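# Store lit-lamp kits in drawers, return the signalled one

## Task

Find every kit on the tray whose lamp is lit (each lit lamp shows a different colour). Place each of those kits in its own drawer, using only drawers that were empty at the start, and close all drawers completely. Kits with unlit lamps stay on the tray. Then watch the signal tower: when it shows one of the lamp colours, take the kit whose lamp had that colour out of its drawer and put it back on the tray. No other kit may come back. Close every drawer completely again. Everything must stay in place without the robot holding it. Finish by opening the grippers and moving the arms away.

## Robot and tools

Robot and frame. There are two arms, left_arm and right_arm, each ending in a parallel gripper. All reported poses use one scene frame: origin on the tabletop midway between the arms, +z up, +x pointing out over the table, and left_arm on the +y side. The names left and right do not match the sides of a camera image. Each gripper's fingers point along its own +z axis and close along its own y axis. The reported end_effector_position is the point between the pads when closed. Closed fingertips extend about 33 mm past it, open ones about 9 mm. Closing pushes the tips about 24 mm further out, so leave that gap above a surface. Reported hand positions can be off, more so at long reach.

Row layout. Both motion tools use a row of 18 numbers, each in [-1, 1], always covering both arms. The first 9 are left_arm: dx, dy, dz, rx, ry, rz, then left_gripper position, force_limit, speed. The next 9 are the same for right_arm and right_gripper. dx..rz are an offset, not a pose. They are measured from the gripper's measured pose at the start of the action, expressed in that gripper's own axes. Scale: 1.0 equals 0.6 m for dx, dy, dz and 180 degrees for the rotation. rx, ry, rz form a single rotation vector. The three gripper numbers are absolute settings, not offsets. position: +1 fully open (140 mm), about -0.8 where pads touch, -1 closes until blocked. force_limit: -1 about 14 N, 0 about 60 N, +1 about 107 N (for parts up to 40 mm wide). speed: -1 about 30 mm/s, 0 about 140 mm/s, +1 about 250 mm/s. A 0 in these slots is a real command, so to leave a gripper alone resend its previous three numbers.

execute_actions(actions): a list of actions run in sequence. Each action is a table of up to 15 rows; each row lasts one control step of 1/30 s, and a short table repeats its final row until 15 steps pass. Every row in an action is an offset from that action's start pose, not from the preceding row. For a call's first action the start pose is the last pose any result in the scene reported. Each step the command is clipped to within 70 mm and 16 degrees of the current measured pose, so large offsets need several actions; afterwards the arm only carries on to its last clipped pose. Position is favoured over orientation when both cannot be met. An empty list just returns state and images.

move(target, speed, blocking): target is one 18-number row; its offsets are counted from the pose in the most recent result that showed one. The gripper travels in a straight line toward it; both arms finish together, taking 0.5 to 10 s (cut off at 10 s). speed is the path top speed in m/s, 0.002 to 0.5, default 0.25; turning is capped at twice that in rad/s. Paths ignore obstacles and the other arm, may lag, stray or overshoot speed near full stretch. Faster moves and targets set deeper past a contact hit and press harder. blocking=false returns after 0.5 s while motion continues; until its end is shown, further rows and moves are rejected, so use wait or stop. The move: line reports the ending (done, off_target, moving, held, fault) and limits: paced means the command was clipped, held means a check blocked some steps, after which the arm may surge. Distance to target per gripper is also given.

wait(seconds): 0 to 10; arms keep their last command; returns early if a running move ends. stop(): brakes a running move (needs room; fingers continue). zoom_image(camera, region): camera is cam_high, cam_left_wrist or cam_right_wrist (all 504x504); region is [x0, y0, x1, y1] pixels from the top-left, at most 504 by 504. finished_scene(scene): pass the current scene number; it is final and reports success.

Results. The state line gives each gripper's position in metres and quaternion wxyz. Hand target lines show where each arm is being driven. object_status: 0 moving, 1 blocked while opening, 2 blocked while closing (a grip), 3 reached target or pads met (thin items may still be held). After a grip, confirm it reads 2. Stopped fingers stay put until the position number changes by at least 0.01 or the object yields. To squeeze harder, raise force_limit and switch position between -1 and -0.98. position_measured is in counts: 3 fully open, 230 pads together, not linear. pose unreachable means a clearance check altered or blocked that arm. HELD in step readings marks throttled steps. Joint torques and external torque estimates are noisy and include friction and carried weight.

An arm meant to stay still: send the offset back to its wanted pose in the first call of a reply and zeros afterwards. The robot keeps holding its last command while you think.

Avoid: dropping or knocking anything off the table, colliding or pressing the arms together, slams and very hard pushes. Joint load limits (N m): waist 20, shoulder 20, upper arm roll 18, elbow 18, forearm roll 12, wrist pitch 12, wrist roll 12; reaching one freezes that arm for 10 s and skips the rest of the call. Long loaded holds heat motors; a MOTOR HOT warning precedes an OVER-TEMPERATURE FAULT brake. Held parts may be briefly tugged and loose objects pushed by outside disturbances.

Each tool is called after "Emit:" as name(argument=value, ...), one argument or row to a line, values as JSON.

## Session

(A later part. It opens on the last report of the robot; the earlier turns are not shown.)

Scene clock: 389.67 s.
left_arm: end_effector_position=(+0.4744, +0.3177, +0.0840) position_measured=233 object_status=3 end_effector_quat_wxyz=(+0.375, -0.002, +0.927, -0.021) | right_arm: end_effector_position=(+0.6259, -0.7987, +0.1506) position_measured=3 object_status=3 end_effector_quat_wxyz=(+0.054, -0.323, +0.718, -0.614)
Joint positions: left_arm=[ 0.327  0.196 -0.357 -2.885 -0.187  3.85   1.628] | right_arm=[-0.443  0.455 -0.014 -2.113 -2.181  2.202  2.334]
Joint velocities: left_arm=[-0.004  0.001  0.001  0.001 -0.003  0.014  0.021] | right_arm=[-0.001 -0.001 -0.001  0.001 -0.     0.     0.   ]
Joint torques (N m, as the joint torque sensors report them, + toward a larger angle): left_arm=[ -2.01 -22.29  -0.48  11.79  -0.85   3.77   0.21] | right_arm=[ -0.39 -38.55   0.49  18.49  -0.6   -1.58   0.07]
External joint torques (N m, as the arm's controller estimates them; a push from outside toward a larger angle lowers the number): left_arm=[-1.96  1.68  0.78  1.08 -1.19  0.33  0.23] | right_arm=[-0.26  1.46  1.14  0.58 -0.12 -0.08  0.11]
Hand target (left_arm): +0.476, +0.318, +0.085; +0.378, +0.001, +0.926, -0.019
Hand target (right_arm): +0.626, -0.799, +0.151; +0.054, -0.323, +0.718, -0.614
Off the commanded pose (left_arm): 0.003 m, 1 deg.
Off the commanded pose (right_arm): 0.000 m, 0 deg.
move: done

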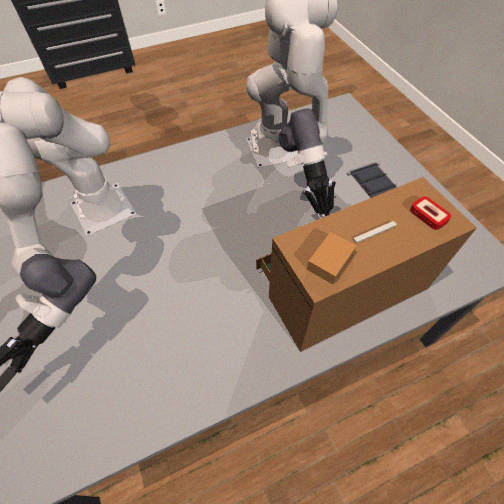

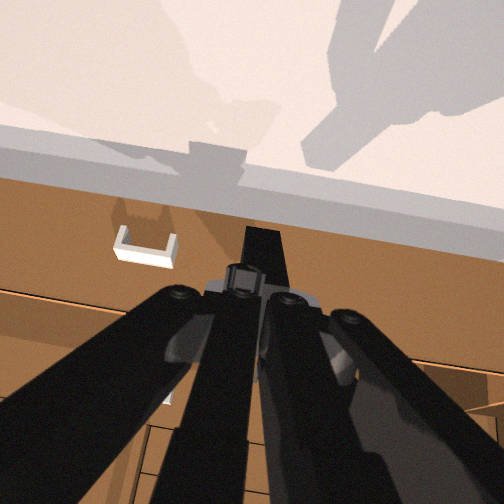

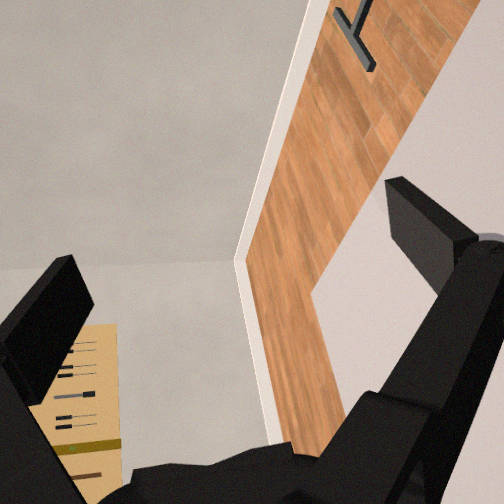

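Emit:
move(
  target=[-0.163,0.012,0.156,0,0,0,-0.9,0,0,0,0,0,0,0,0,1,0,0],
  speed=0.08,
)

Emit:
move(
  target=[0.06,0,-0.1,0,0,0,-0.9,0,0,0,0,0,0,0,0,1,0,0],
  speed=0.15,
)

Emit:
move(
  target=[-0.1,-0.3,-0.1,0,0,0,-0.3,0,0,0,0,0,0,0,0,1,0,0],
  speed=0.2,
)

Scene clock: 393.40 s.
left_arm: end_effector_position=(+0.6026, +0.3221, +0.0856) position_measured=233 object_status=3 end_effector_quat_wxyz=(+0.375, -0.002, +0.927, -0.022) | right_arm: end_effector_position=(+0.6259, -0.7987, +0.1506) position_measured=3 object_status=3 end_effector_quat_wxyz=(+0.054, -0.323, +0.718, -0.614)
Joint positions: left_arm=[ 0.269  0.375 -0.261 -2.493 -0.218  3.641  1.73 ] | right_arm=[-0.443  0.455 -0.014 -2.113 -2.181  2.202  2.334]
Joint velocities: left_arm=[-0.024 -0.003  0.021  0.004 -0.007 -0.011  0.022] | right_arm=[ 0.001  0.    -0.    -0.002  0.001  0.001  0.   ]
Joint torques (N m, as the joint torque sensors report them, + toward a larger angle): left_arm=[  0.35 -26.54   0.17  26.56  -0.1    2.29   0.38] | right_arm=[ -0.57 -38.67   0.89  18.45  -0.58  -1.57   0.05]
External joint torques (N m, as the arm's controller estimates them; a push from outside toward a larger angle lowers the number): left_arm=[ 0.32  7.38  2.25 11.85 -0.84 -1.1   0.4 ] | right_arm=[-0.5   1.21  1.48  0.68 -0.11 -0.09  0.09]
Hand target (left_arm): +0.609, +0.326, +0.086; +0.376, -0.002, +0.927, -0.020
Hand target (right_arm): +0.626, -0.799, +0.151; +0.054, -0.323, +0.718, -0.614
Off the commanded pose (left_arm): 0.007 m, 0 deg.
Off the commanded pose (right_arm): 0.000 m, 0 deg.
move: off_target (left_arm)

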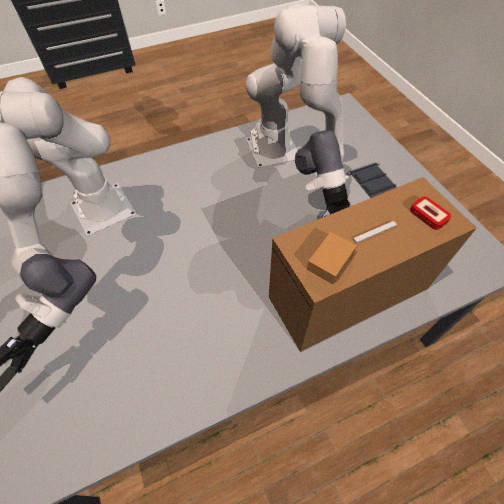

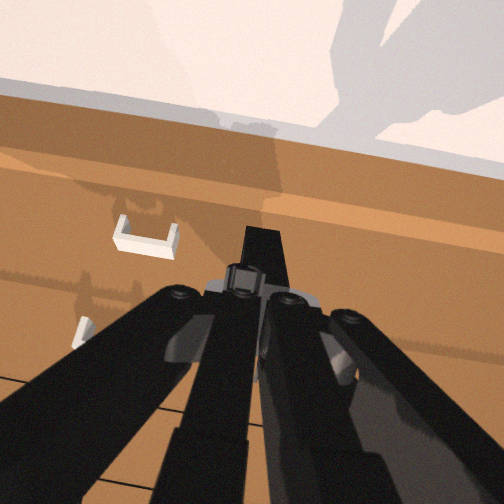

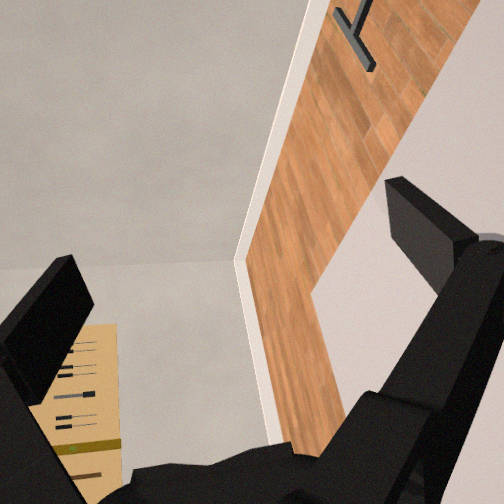

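Scene clock: 394.30 s.
left_arm: end_effector_position=(+0.5351, +0.3232, +0.1021) position_measured=233 object_status=3 end_effector_quat_wxyz=(+0.373, +0.003, +0.928, -0.019) | right_arm: end_effector_position=(+0.6259, -0.7987, +0.1506) position_measured=3 object_status=3 end_effector_quat_wxyz=(+0.054, -0.323, +0.718, -0.614)
Joint positions: left_arm=[ 0.321  0.207 -0.316 -2.718 -0.181  3.69   1.672] | right_arm=[-0.443  0.455 -0.014 -2.113 -2.181  2.202  2.334]
Joint velocities: left_arm=[ 0.02  -0.001 -0.015 -0.003  0.012  0.008 -0.036] | right_arm=[ 0.    -0.    -0.001  0.     0.     0.     0.002]
Joint torques (N m, as the joint torque sensors report them, + toward a larger angle): left_arm=[  3.18 -27.54  -2.47  11.91   1.54   3.71  -0.17] | right_arm=[ -0.6  -38.63   0.46  18.45  -0.57  -1.58   0.02]
External joint torques (N m, as the arm's controller estimates them; a push from outside toward a larger angle lowers the number): left_arm=[ 3.13 -0.08 -1.24 -1.8   1.04  0.29 -0.15] | right_arm=[-0.62  1.33  0.98  0.59 -0.09 -0.1   0.06]
Hand target (left_arm): +0.535, +0.323, +0.103; +0.375, -0.002, +0.927, -0.022
Hand target (right_arm): +0.626, -0.799, +0.151; +0.054, -0.323, +0.718, -0.614
Off the commanded pose (left_arm): 0.002 m, 1 deg.
Off the commanded pose (right_arm): 0.000 m, 0 deg.
move: done

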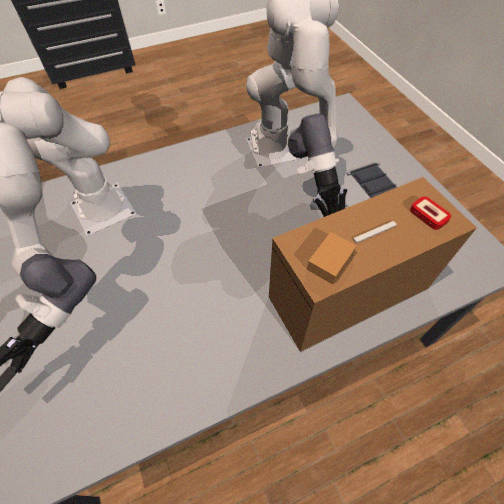

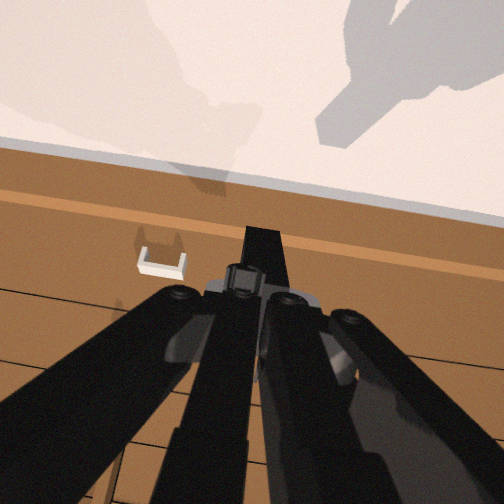

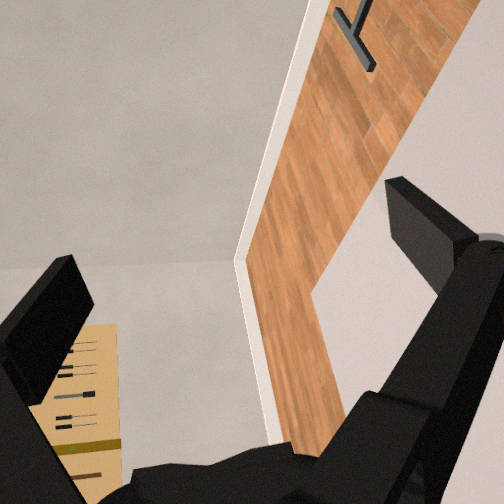

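Scene clock: 397.50 s.
left_arm: end_effector_position=(+0.5366, +0.1419, +0.1943) position_measured=167 object_status=3 end_effector_quat_wxyz=(+0.380, -0.008, +0.924, -0.029) | right_arm: end_effector_position=(+0.6259, -0.7987, +0.1506) position_measured=3 object_status=3 end_effector_quat_wxyz=(+0.054, -0.323, +0.718, -0.614)
Joint positions: left_arm=[-0.295  0.165 -0.29  -2.267 -1.631  3.619  2.664] | right_arm=[-0.443  0.455 -0.014 -2.113 -2.181  2.202  2.334]
Joint velocities: left_arm=[ 0.     0.008  0.     0.032 -0.078  0.003  0.123] | right_arm=[ 0.001  0.001 -0.001  0.001  0.    -0.     0.001]
Joint torques (N m, as the joint torque sensors report them, + toward a larger angle): left_arm=[  1.26 -28.83  -2.17  18.82   0.93   2.83   0.28] | right_arm=[ -0.49 -38.88   0.5   18.55  -0.6   -1.59   0.04]
External joint torques (N m, as the arm's controller estimates them; a push from outside toward a larger angle lowers the number): left_arm=[ 1.19  2.34 -1.46  0.86 -1.15  0.44  0.31] | right_arm=[-0.48  1.    1.05  0.72 -0.12 -0.11  0.08]
Hand target (left_arm): +0.536, +0.143, +0.194; +0.380, +0.004, +0.925, -0.022
Hand target (right_arm): +0.626, -0.799, +0.151; +0.054, -0.323, +0.718, -0.614
Off the commanded pose (left_arm): 0.006 m, 2 deg.
Off the commanded pose (right_arm): 0.000 m, 0 deg.
move: off_target (left_arm)

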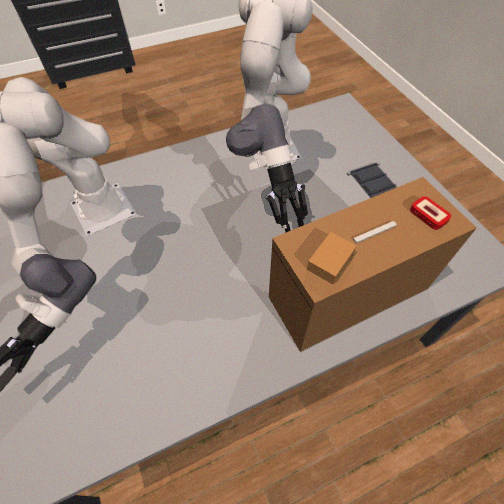

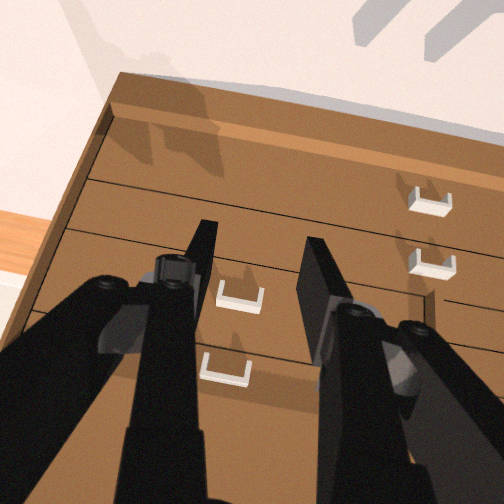

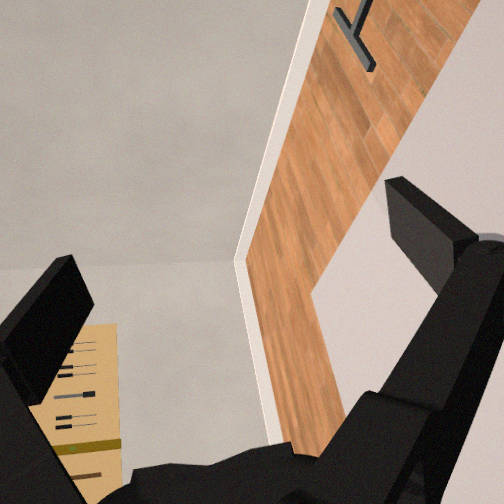

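Emit:
move(
  target=[-0.045,-0.01,0.059,0,0,0,-0.3,0,0,0,0,0,0,0,0,1,0,0],
  speed=0.08,
)

Scene clock: 400.70 s.
left_arm: end_effector_position=(+0.5812, +0.1371, +0.1895) position_measured=167 object_status=3 end_effector_quat_wxyz=(+0.383, -0.015, +0.923, -0.031) | right_arm: end_effector_position=(+0.6259, -0.7987, +0.1506) position_measured=3 object_status=3 end_effector_quat_wxyz=(+0.054, -0.323, +0.718, -0.614)
Joint positions: left_arm=[-0.264  0.28  -0.279 -2.103 -1.672  3.615  2.763] | right_arm=[-0.443  0.455 -0.014 -2.113 -2.181  2.202  2.334]
Joint velocities: left_arm=[ 0.004  0.003 -0.004  0.016 -0.032  0.001  0.06 ] | right_arm=[ 0.001 -0.001  0.001  0.001  0.    -0.001 -0.001]
Joint torques (N m, as the joint torque sensors report them, + toward a larger angle): left_arm=[  1.96 -32.54  -2.82  19.13   0.98   1.92   0.25] | right_arm=[ -0.36 -38.53   0.48  18.64  -0.61  -1.57   0.06]
External joint torques (N m, as the arm's controller estimates them; a push from outside toward a larger angle lowers the number): left_arm=[ 2.05  3.01 -1.4   0.45 -1.15 -0.27  0.27] | right_arm=[-0.47  1.52  0.91  0.73 -0.13 -0.09  0.1 ]
Hand target (left_arm): +0.581, +0.137, +0.188; +0.382, -0.009, +0.924, -0.029
Hand target (right_arm): +0.626, -0.799, +0.151; +0.054, -0.323, +0.718, -0.614
Off the commanded pose (left_arm): 0.002 m, 1 deg.
Off the commanded pose (right_arm): 0.000 m, 0 deg.
move: done

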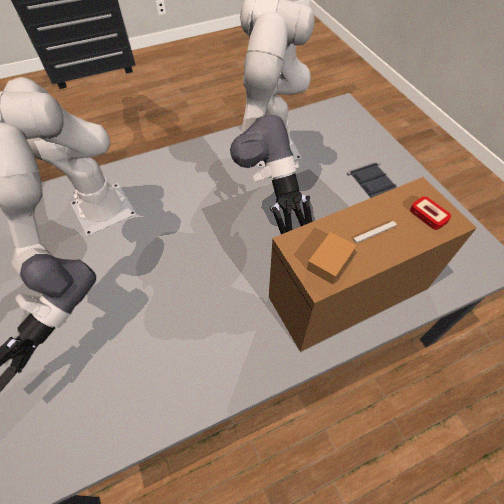

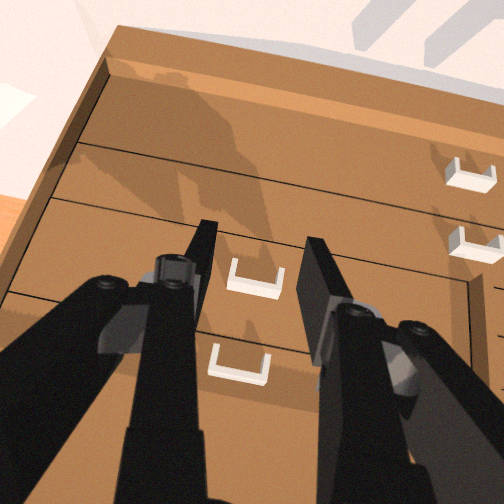

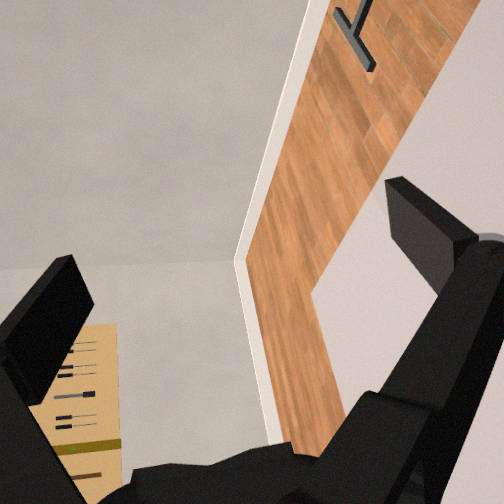

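Emit:
move(
  target=[-0.014,-0.002,0.021,0,0,0,-0.3,0,0,0,0,0,0,0,0,1,0,0],
  speed=0.04,
)

Emit:
move(
  target=[0,0,0,0,0,0,-1,0,-0.5,0,0,0,0,0,0,1,0,0],
)

Scene clock: 403.43 s.
left_arm: end_effector_position=(+0.5957, +0.1357, +0.1874) position_measured=167 object_status=3 end_effector_quat_wxyz=(+0.384, -0.016, +0.923, -0.032) | right_arm: end_effector_position=(+0.6259, -0.7987, +0.1506) position_measured=3 object_status=3 end_effector_quat_wxyz=(+0.054, -0.323, +0.718, -0.614)
Joint positions: left_arm=[-0.251  0.319 -0.279 -2.049 -1.685  3.615  2.796] | right_arm=[-0.443  0.455 -0.014 -2.113 -2.181  2.202  2.334]
Joint velocities: left_arm=[ 0.004  0.001  0.     0.009 -0.009  0.     0.019] | right_arm=[ 0.001  0.     0.    -0.    -0.     0.001  0.001]
Joint torques (N m, as the joint torque sensors report them, + toward a larger angle): left_arm=[  2.45 -34.08  -2.19  19.29   0.82   1.86   0.28] | right_arm=[ -0.4  -38.55   0.51  18.43  -0.59  -1.54   0.03]
External joint torques (N m, as the arm's controller estimates them; a push from outside toward a larger angle lowers the number): left_arm=[ 2.5   2.72 -0.58  0.4  -1.31 -0.27  0.31] | right_arm=[-0.41  1.16  1.04  0.73 -0.11 -0.08  0.07]
Hand target (left_arm): +0.596, +0.136, +0.187; +0.383, -0.015, +0.923, -0.031
Hand target (right_arm): +0.626, -0.799, +0.151; +0.054, -0.323, +0.718, -0.614
Off the commanded pose (left_arm): 0.001 m, 0 deg.
Off the commanded pose (right_arm): 0.000 m, 0 deg.
move: done

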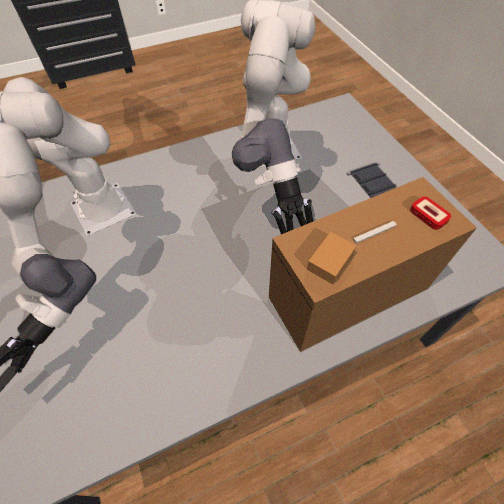

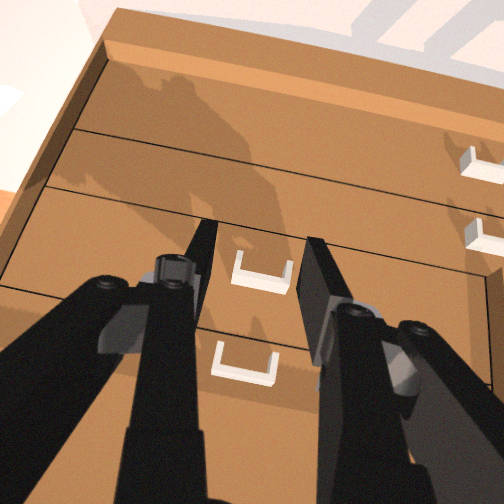

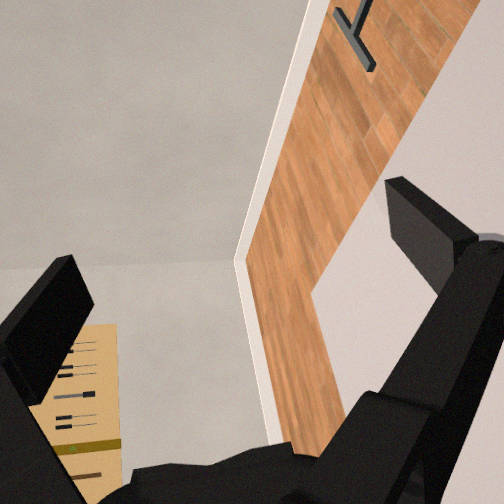

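Scene clock: 403.93 s.
left_arm: end_effector_position=(+0.5962, +0.1394, +0.1875) position_measured=199 object_status=2 end_effector_quat_wxyz=(+0.385, -0.018, +0.922, -0.029) | right_arm: end_effector_position=(+0.6259, -0.7987, +0.1506) position_measured=3 object_status=3 end_effector_quat_wxyz=(+0.054, -0.323, +0.718, -0.614)
Joint positions: left_arm=[-0.25   0.319 -0.277 -2.05  -1.685  3.62   2.796] | right_arm=[-0.443  0.455 -0.014 -2.113 -2.181  2.202  2.334]
Joint velocities: left_arm=[ 0.001 -0.    -0.     0.002  0.001 -0.    -0.001] | right_arm=[ 0.    -0.001  0.     0.     0.    -0.001  0.001]
Joint torques (N m, as the joint torque sensors report them, + toward a larger angle): left_arm=[  0.54 -36.23  -2.42  19.03   2.1    1.38   0.11] | right_arm=[ -0.47 -38.56   0.5   18.33  -0.59  -1.58   0.06]
External joint torques (N m, as the arm's controller estimates them; a push from outside toward a larger angle lowers the number): left_arm=[ 0.53  0.61 -0.9   0.11 -0.05 -0.76  0.13] | right_arm=[-0.54  1.44  0.98  0.45 -0.11 -0.1   0.1 ]
Hand target (left_arm): +0.596, +0.136, +0.187; +0.384, -0.016, +0.923, -0.032
Hand target (right_arm): +0.626, -0.799, +0.151; +0.054, -0.323, +0.718, -0.614
Off the commanded pose (left_arm): 0.004 m, 0 deg.
Off the commanded pose (right_arm): 0.000 m, 0 deg.
move: off_target (left_arm)

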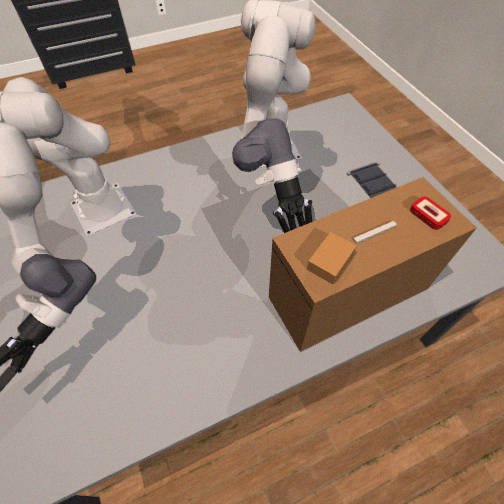

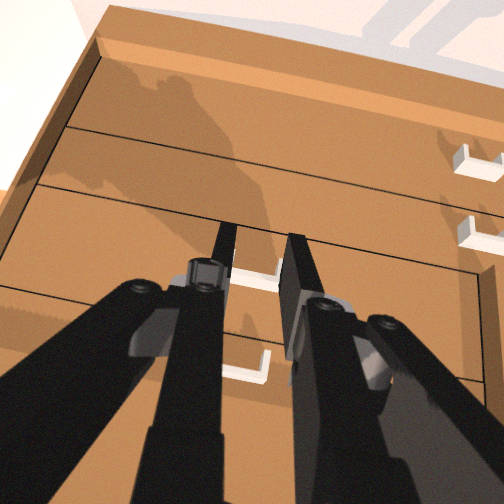

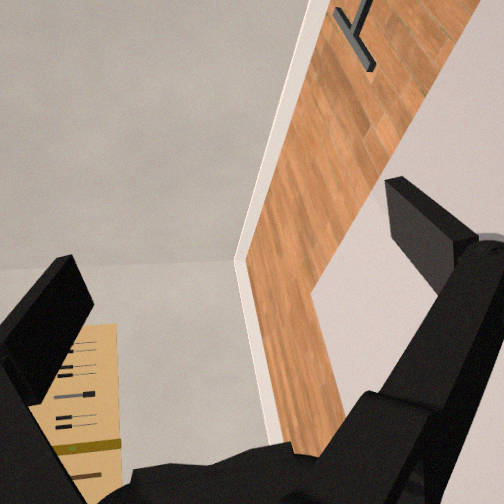

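Emit:
move(
  target=[0.135,-0.004,-0.136,0,0,0,-1,0,-0.5,0,0,0,0,0,0,1,0,0],
  speed=0.08,
)

Emit:
move(
  target=[0,0,0,0,0,0,-0.3,0,0,0,0,0,0,0,0,1,0,0],
)

Emit:
move(
  target=[-0.1,0,-0.12,0,0,0,-0.3,0,0,0,0,0,0,0,0,1,0,0],
  speed=0.15,
)

Scene clock: 408.53 s.
left_arm: end_effector_position=(+0.4803, +0.1338, +0.1860) position_measured=233 object_status=3 end_effector_quat_wxyz=(+0.380, -0.011, +0.924, -0.025) | right_arm: end_effector_position=(+0.6259, -0.7987, +0.1506) position_measured=3 object_status=3 end_effector_quat_wxyz=(+0.054, -0.323, +0.718, -0.614)
Joint positions: left_arm=[-0.367  0.089 -0.324 -2.434 -1.561  3.678  2.468] | right_arm=[-0.443  0.455 -0.014 -2.113 -2.181  2.202  2.334]
Joint velocities: left_arm=[ 0.    -0.003 -0.001 -0.013  0.032  0.003 -0.069] | right_arm=[-0.     0.001  0.    -0.     0.001 -0.     0.001]
Joint torques (N m, as the joint torque sensors report them, + toward a larger angle): left_arm=[ -0.79 -27.57  -2.03  15.85   2.88   3.1   -0.11] | right_arm=[ -0.27 -38.52   0.65  18.34  -0.59  -1.58   0.08]
External joint torques (N m, as the arm's controller estimates them; a push from outside toward a larger angle lowers the number): left_arm=[-0.76 -0.09 -1.57 -1.15  0.93  0.42 -0.09] | right_arm=[-0.4   1.46  1.06  0.49 -0.11 -0.12  0.12]
Hand target (left_arm): +0.480, +0.132, +0.187; +0.382, -0.017, +0.924, -0.028
Hand target (right_arm): +0.626, -0.799, +0.151; +0.054, -0.323, +0.718, -0.614
Off the commanded pose (left_arm): 0.003 m, 1 deg.
Off the commanded pose (right_arm): 0.000 m, 0 deg.
move: done

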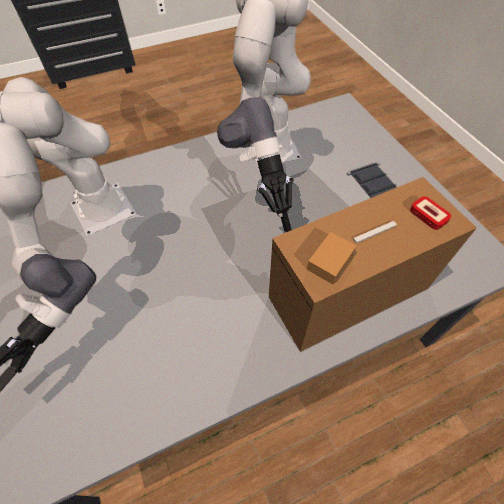

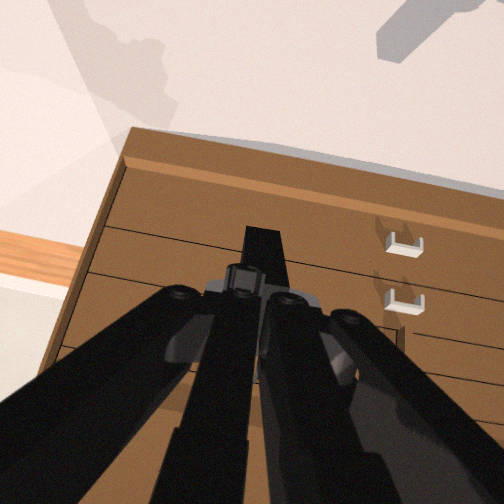

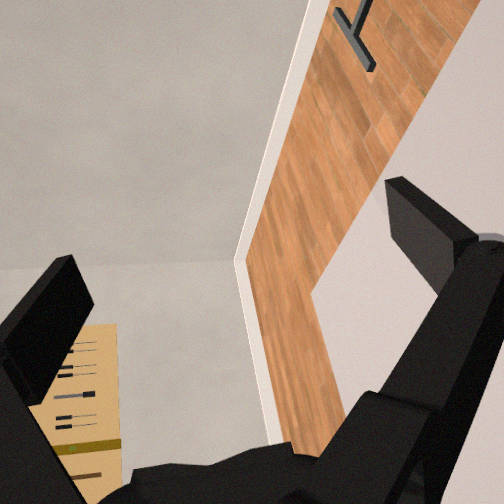

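Scene clock: 409.07 s.
left_arm: end_effector_position=(+0.4803, +0.1338, +0.1860) position_measured=167 object_status=3 end_effector_quat_wxyz=(+0.380, -0.011, +0.924, -0.025) | right_arm: end_effector_position=(+0.6259, -0.7987, +0.1506) position_measured=3 object_status=3 end_effector_quat_wxyz=(+0.054, -0.323, +0.718, -0.614)
Joint positions: left_arm=[-0.367  0.089 -0.324 -2.434 -1.561  3.678  2.468] | right_arm=[-0.443  0.455 -0.014 -2.113 -2.181  2.202  2.334]
Joint velocities: left_arm=[-0.001 -0.001 -0.001  0.002 -0.    -0.     0.001] | right_arm=[ 0.001  0.     0.     0.     0.     0.    -0.001]
Joint torques (N m, as the joint torque sensors report them, + toward a larger angle): left_arm=[  1.06 -27.04  -1.73  16.86   1.76   2.61   0.11] | right_arm=[ -0.49 -38.64   0.57  18.26  -0.56  -1.55   0.09]
External joint torques (N m, as the arm's controller estimates them; a push from outside toward a larger angle lowers the number): left_arm=[ 1.13  0.51 -1.23 -0.14 -0.19 -0.08  0.14] | right_arm=[-0.48  1.27  1.11  0.43 -0.08 -0.07  0.13]
Hand target (left_arm): +0.480, +0.134, +0.186; +0.380, -0.011, +0.924, -0.025
Hand target (right_arm): +0.626, -0.799, +0.151; +0.054, -0.323, +0.718, -0.614
Off the commanded pose (left_arm): 0.000 m, 0 deg.
Off the commanded pose (right_arm): 0.000 m, 0 deg.
move: done

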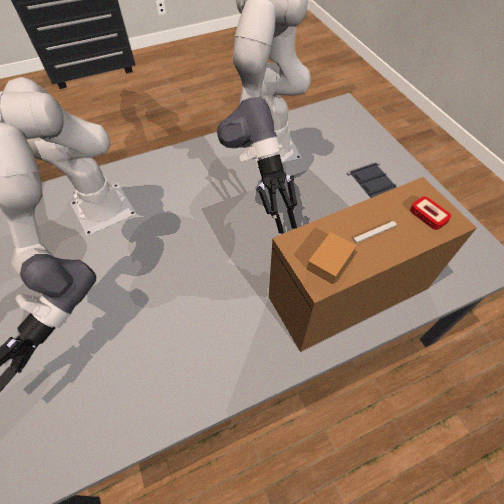

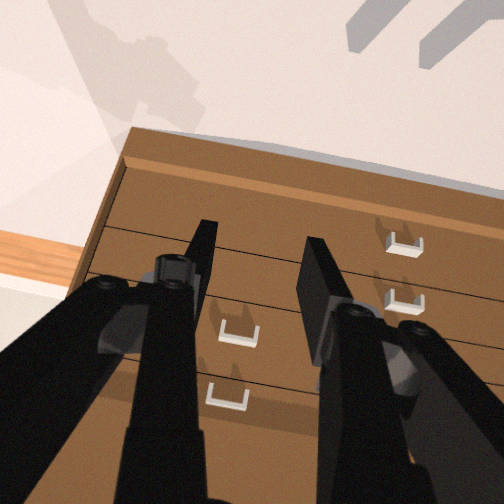

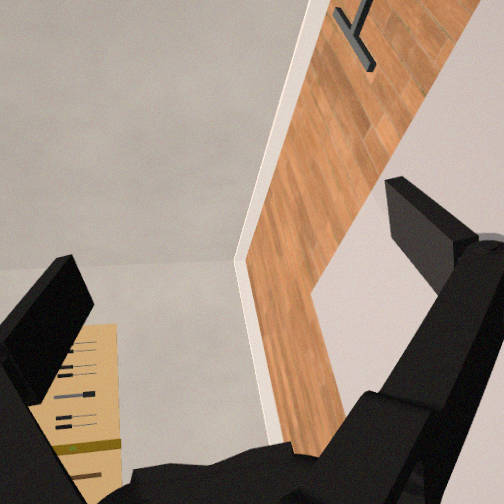

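Scene clock: 410.83 s.
left_arm: end_effector_position=(+0.4745, +0.1388, +0.2819) position_measured=167 object_status=3 end_effector_quat_wxyz=(+0.400, -0.020, +0.916, -0.027) | right_arm: end_effector_position=(+0.6259, -0.7987, +0.1506) position_measured=3 object_status=3 end_effector_quat_wxyz=(+0.054, -0.323, +0.718, -0.614)
Joint positions: left_arm=[-0.484 -0.069 -0.192 -2.268 -2.02   3.728  2.992] | right_arm=[-0.443  0.455 -0.014 -2.113 -2.181  2.202  2.334]
Joint velocities: left_arm=[-0.153  0.004  0.148  0.001  0.001  0.01   0.034] | right_arm=[ 0.001 -0.    -0.    -0.     0.    -0.    -0.002]
Joint torques (N m, as the joint torque sensors report them, + toward a larger angle): left_arm=[ -1.22 -23.02  -0.04  20.28   1.5    2.15   0.28] | right_arm=[ -0.62 -38.45   0.43  18.17  -0.6   -1.58   0.05]
External joint torques (N m, as the arm's controller estimates them; a push from outside toward a larger angle lowers the number): left_arm=[-1.24  2.01 -0.15  0.67 -0.69  0.4   0.31] | right_arm=[-0.56  1.41  1.01  0.36 -0.12 -0.1   0.09]
Hand target (left_arm): +0.474, +0.139, +0.282; +0.400, -0.015, +0.916, -0.024
Hand target (right_arm): +0.626, -0.799, +0.151; +0.054, -0.323, +0.718, -0.614
Off the commanded pose (left_arm): 0.003 m, 3 deg.
Off the commanded pose (right_arm): 0.000 m, 0 deg.
joint sent to its limit (left arm) — the command would take joint 7 (wrist roll) past its upper limit, so that joint was sent only as far as its limit.
move: off_target (left_arm)

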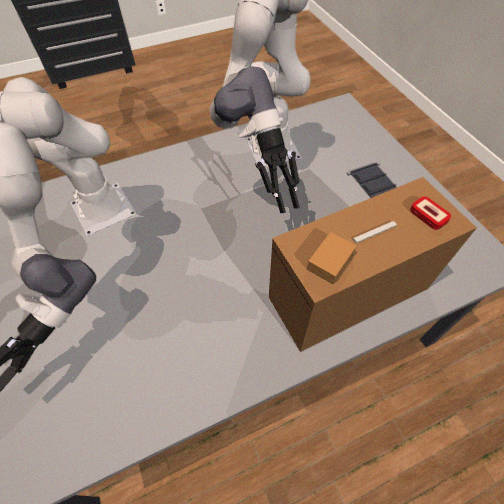

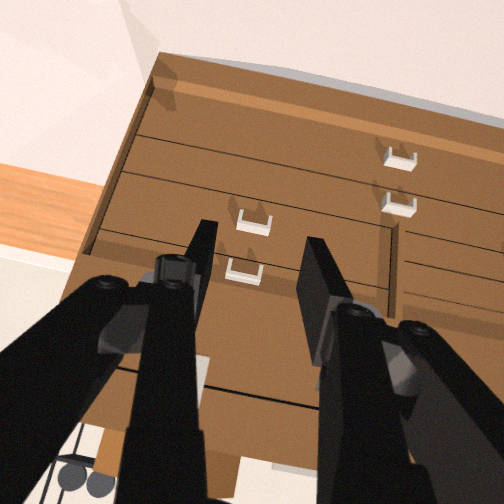

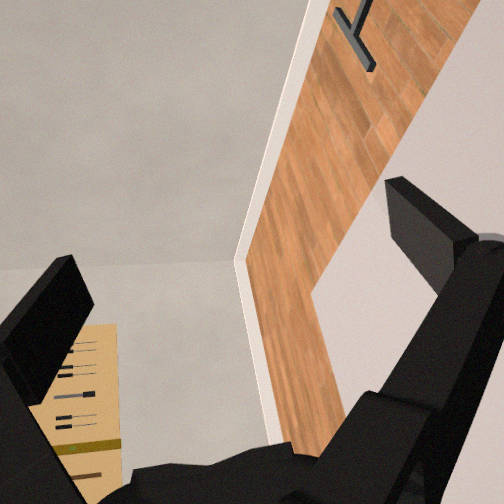

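Emit:
move(
  target=[0.019,0.005,0.211,-0.011,0.012,0.018,-0.3,0,0,0,0,0,0,0,0,1,0,0],
  speed=0.12,
)

Scene clock: 417.43 s.
left_arm: end_effector_position=(+0.5577, +0.1400, +0.1845) position_measured=167 object_status=3 end_effector_quat_wxyz=(+0.380, +0.003, +0.925, +0.001) | right_arm: end_effector_position=(+0.6259, -0.7987, +0.1506) position_measured=3 object_status=3 end_effector_quat_wxyz=(+0.054, -0.323, +0.718, -0.614)
Joint positions: left_arm=[-0.472  0.262 -0.1   -2.135 -1.742  3.642  2.817] | right_arm=[-0.443  0.455 -0.014 -2.113 -2.181  2.202  2.334]
Joint velocities: left_arm=[-0.     0.001  0.001 -0.     0.022 -0.002 -0.043] | right_arm=[ 0.001  0.    -0.     0.001 -0.     0.001 -0.002]
Joint torques (N m, as the joint torque sensors report them, + toward a larger angle): left_arm=[ -0.56 -32.7    0.66  16.34   3.13   1.81  -0.01] | right_arm=[ -0.29 -38.68   0.54  18.36  -0.57  -1.58   0.05]
External joint torques (N m, as the arm's controller estimates them; a push from outside toward a larger angle lowers the number): left_arm=[-0.53  2.08  0.6  -1.85  1.05 -0.47  0.01] | right_arm=[-0.38  1.13  1.    0.59 -0.09 -0.12  0.09]
Hand target (left_arm): +0.558, +0.139, +0.184; +0.380, -0.001, +0.925, -0.002
Hand target (right_arm): +0.626, -0.799, +0.151; +0.054, -0.323, +0.718, -0.614
Off the commanded pose (left_arm): 0.005 m, 1 deg.
Off the commanded pose (right_arm): 0.000 m, 0 deg.
move: off_target (left_arm)

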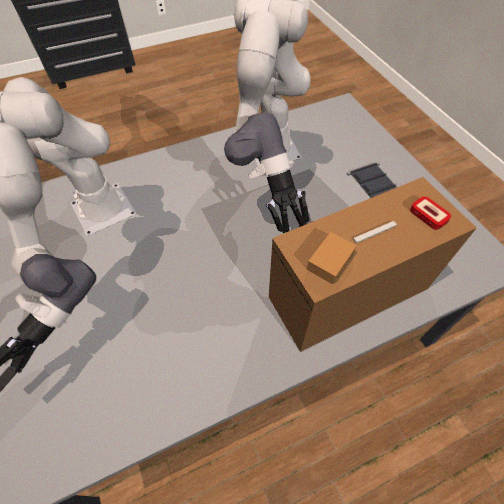

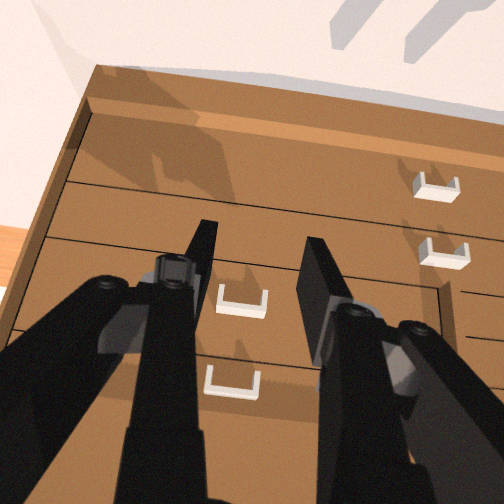

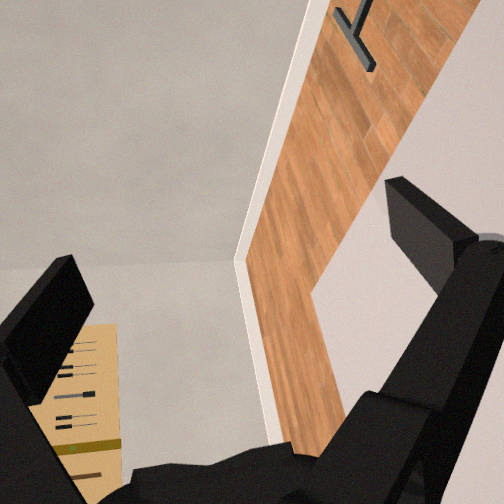

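Emit:
move(
  target=[-0.04,-0.007,0.052,0,0,0,-0.3,0,0,0,0,0,0,0,0,1,0,0],
  speed=0.05,
)

Emit:
move(
  target=[0,0,0,0,0,0,-1,0,-0.5,0,0,0,0,0,0,1,0,0],
)

Scene clock: 420.33 s.
left_arm: end_effector_position=(+0.5971, +0.1369, +0.1799) position_measured=167 object_status=3 end_effector_quat_wxyz=(+0.383, -0.006, +0.924, -0.003) | right_arm: end_effector_position=(+0.6259, -0.7987, +0.1506) position_measured=3 object_status=3 end_effector_quat_wxyz=(+0.054, -0.323, +0.718, -0.614)
Joint positions: left_arm=[-0.411  0.36  -0.12  -1.985 -1.79   3.634  2.906] | right_arm=[-0.443  0.455 -0.014 -2.113 -2.181  2.202  2.334]
Joint velocities: left_arm=[ 0.029  0.005 -0.033  0.023 -0.034 -0.001  0.079] | right_arm=[-0.001 -0.002  0.001 -0.001 -0.001  0.     0.   ]
Joint torques (N m, as the joint torque sensors report them, + toward a larger angle): left_arm=[  1.45 -35.43  -1.58  19.26   0.92   2.11   0.32] | right_arm=[ -0.55 -38.43   0.58  18.51  -0.56  -1.58   0.06]
External joint torques (N m, as the arm's controller estimates them; a push from outside toward a larger angle lowers the number): left_arm=[ 1.36  2.96 -1.55  0.55 -1.21  0.    0.34] | right_arm=[-0.45  1.53  1.2   0.68 -0.08 -0.09  0.1 ]
Hand target (left_arm): +0.597, +0.137, +0.179; +0.381, +0.002, +0.924, +0.001
Hand target (right_arm): +0.626, -0.799, +0.151; +0.054, -0.323, +0.718, -0.614
Off the commanded pose (left_arm): 0.001 m, 1 deg.
Off the commanded pose (right_arm): 0.000 m, 0 deg.
move: done

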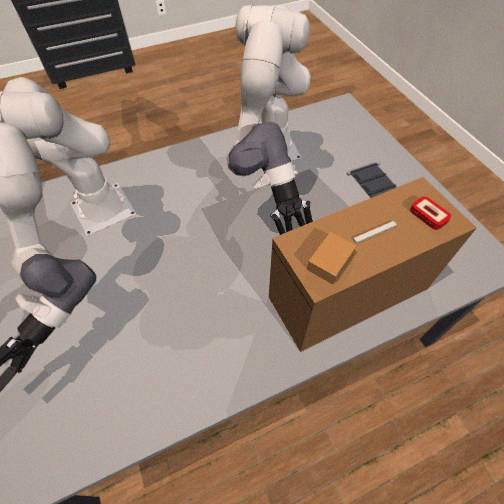

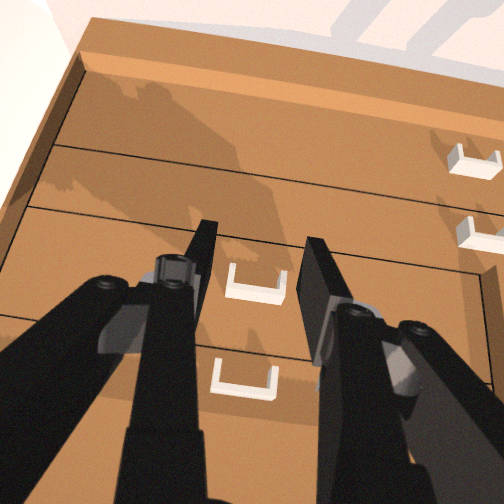

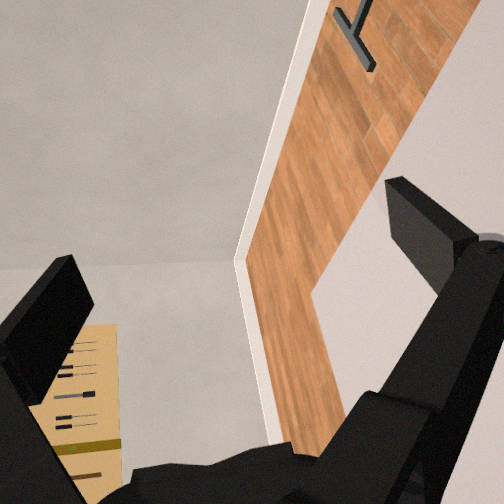

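Scene clock: 420.83 s.
left_arm: end_effector_position=(+0.5972, +0.1382, +0.1801) position_measured=195 object_status=2 end_effector_quat_wxyz=(+0.383, -0.007, +0.924, -0.001) | right_arm: end_effector_position=(+0.6259, -0.7987, +0.1506) position_measured=3 object_status=3 end_effector_quat_wxyz=(+0.054, -0.323, +0.718, -0.614)
Joint positions: left_arm=[-0.411  0.36  -0.12  -1.986 -1.79   3.637  2.906] | right_arm=[-0.443  0.455 -0.014 -2.113 -2.181  2.202  2.334]
Joint velocities: left_arm=[-0.001  0.    -0.     0.001  0.001 -0.    -0.   ] | right_arm=[ 0.002  0.001  0.001  0.001 -0.001  0.    -0.003]
Joint torques (N m, as the joint torque sensors report them, + toward a larger angle): left_arm=[ -0.26 -36.97  -1.71  18.36   2.04   1.82  -0.01] | right_arm=[ -0.43 -38.42   0.43  18.22  -0.6   -1.57   0.06]
External joint torques (N m, as the arm's controller estimates them; a push from outside toward a larger angle lowers the number): left_arm=[-0.2   1.42 -1.52 -0.5  -0.09 -0.27  0.01] | right_arm=[-0.57  1.47  0.84  0.38 -0.12 -0.1   0.1 ]
Hand target (left_arm): +0.597, +0.137, +0.180; +0.383, -0.006, +0.924, -0.003
Hand target (right_arm): +0.626, -0.799, +0.151; +0.054, -0.323, +0.718, -0.614
Off the commanded pose (left_arm): 0.001 m, 0 deg.
Off the commanded pose (right_arm): 0.000 m, 0 deg.
move: done

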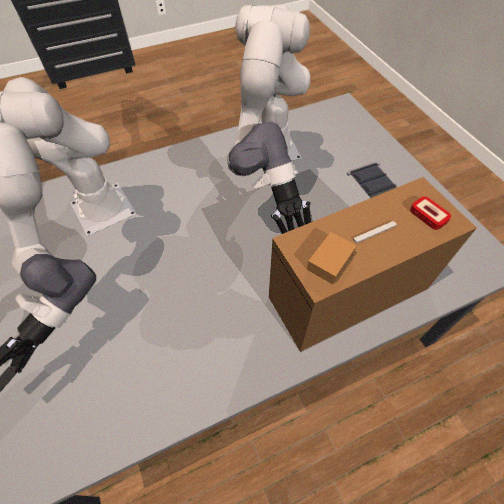

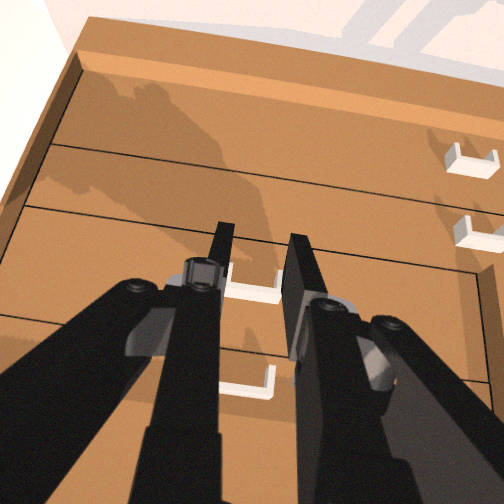

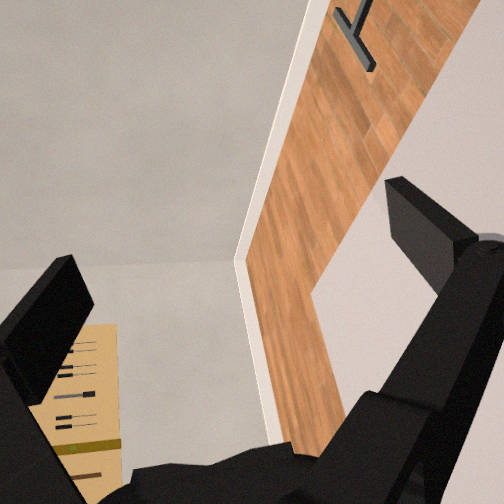

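Emit:
move(
  target=[0.135,-0.004,-0.136,0,0,0,-0.98,0.6,-0.5,0,0,0,0,0,0,1,0,0],
  speed=0.06,
)

Scene clock: 424.03 s.
left_arm: end_effector_position=(+0.4824, +0.1328, +0.1800) position_measured=199 object_status=2 end_effector_quat_wxyz=(+0.379, -0.001, +0.925, +0.001) | right_arm: end_effector_position=(+0.6259, -0.7987, +0.1506) position_measured=3 object_status=3 end_effector_quat_wxyz=(+0.054, -0.323, +0.718, -0.614)
Joint positions: left_arm=[-0.575  0.137 -0.129 -2.376 -1.638  3.709  2.562] | right_arm=[-0.443  0.455 -0.014 -2.113 -2.181  2.202  2.334]
Joint velocities: left_arm=[-0.005 -0.003 -0.001 -0.016  0.028  0.006 -0.07 ] | right_arm=[ 0.002  0.     0.001 -0.001 -0.    -0.    -0.   ]
Joint torques (N m, as the joint torque sensors report them, + toward a larger angle): left_arm=[ -2.21 -29.15  -0.98  14.24   2.74   3.18   0.04] | right_arm=[ -0.44 -38.62   0.51  18.3   -0.58  -1.56   0.07]
External joint torques (N m, as the arm's controller estimates them; a push from outside toward a larger angle lowers the number): left_arm=[-2.31  0.32 -1.06 -2.6   0.81  0.49  0.06] | right_arm=[-0.57  1.28  0.92  0.48 -0.1  -0.09  0.11]
Hand target (left_arm): +0.481, +0.131, +0.181; +0.381, -0.006, +0.925, -0.001
Hand target (right_arm): +0.626, -0.799, +0.151; +0.054, -0.323, +0.718, -0.614
Off the commanded pose (left_arm): 0.002 m, 1 deg.
Off the commanded pose (right_arm): 0.000 m, 0 deg.
move: done

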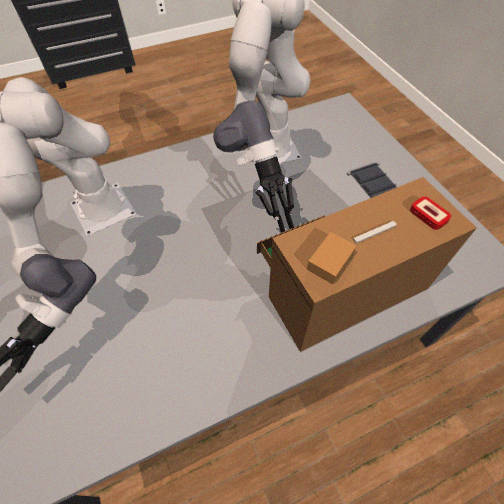

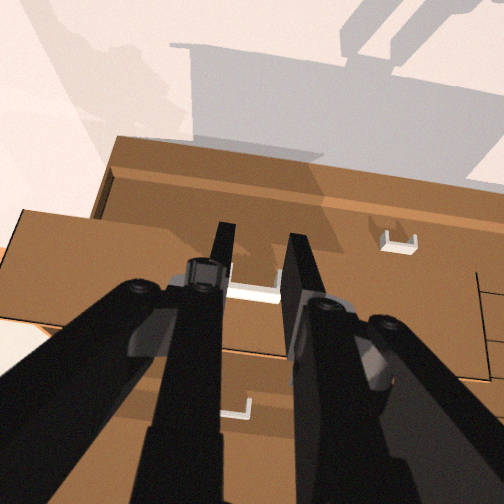

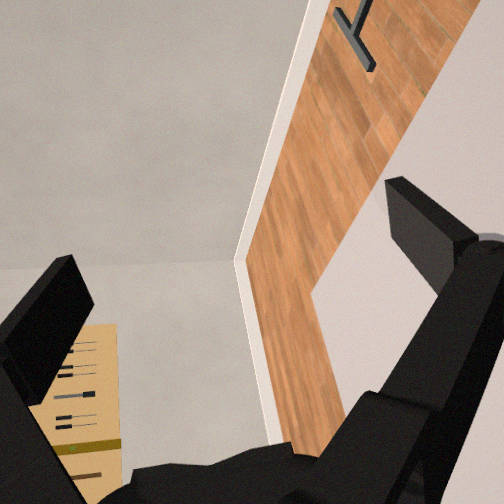

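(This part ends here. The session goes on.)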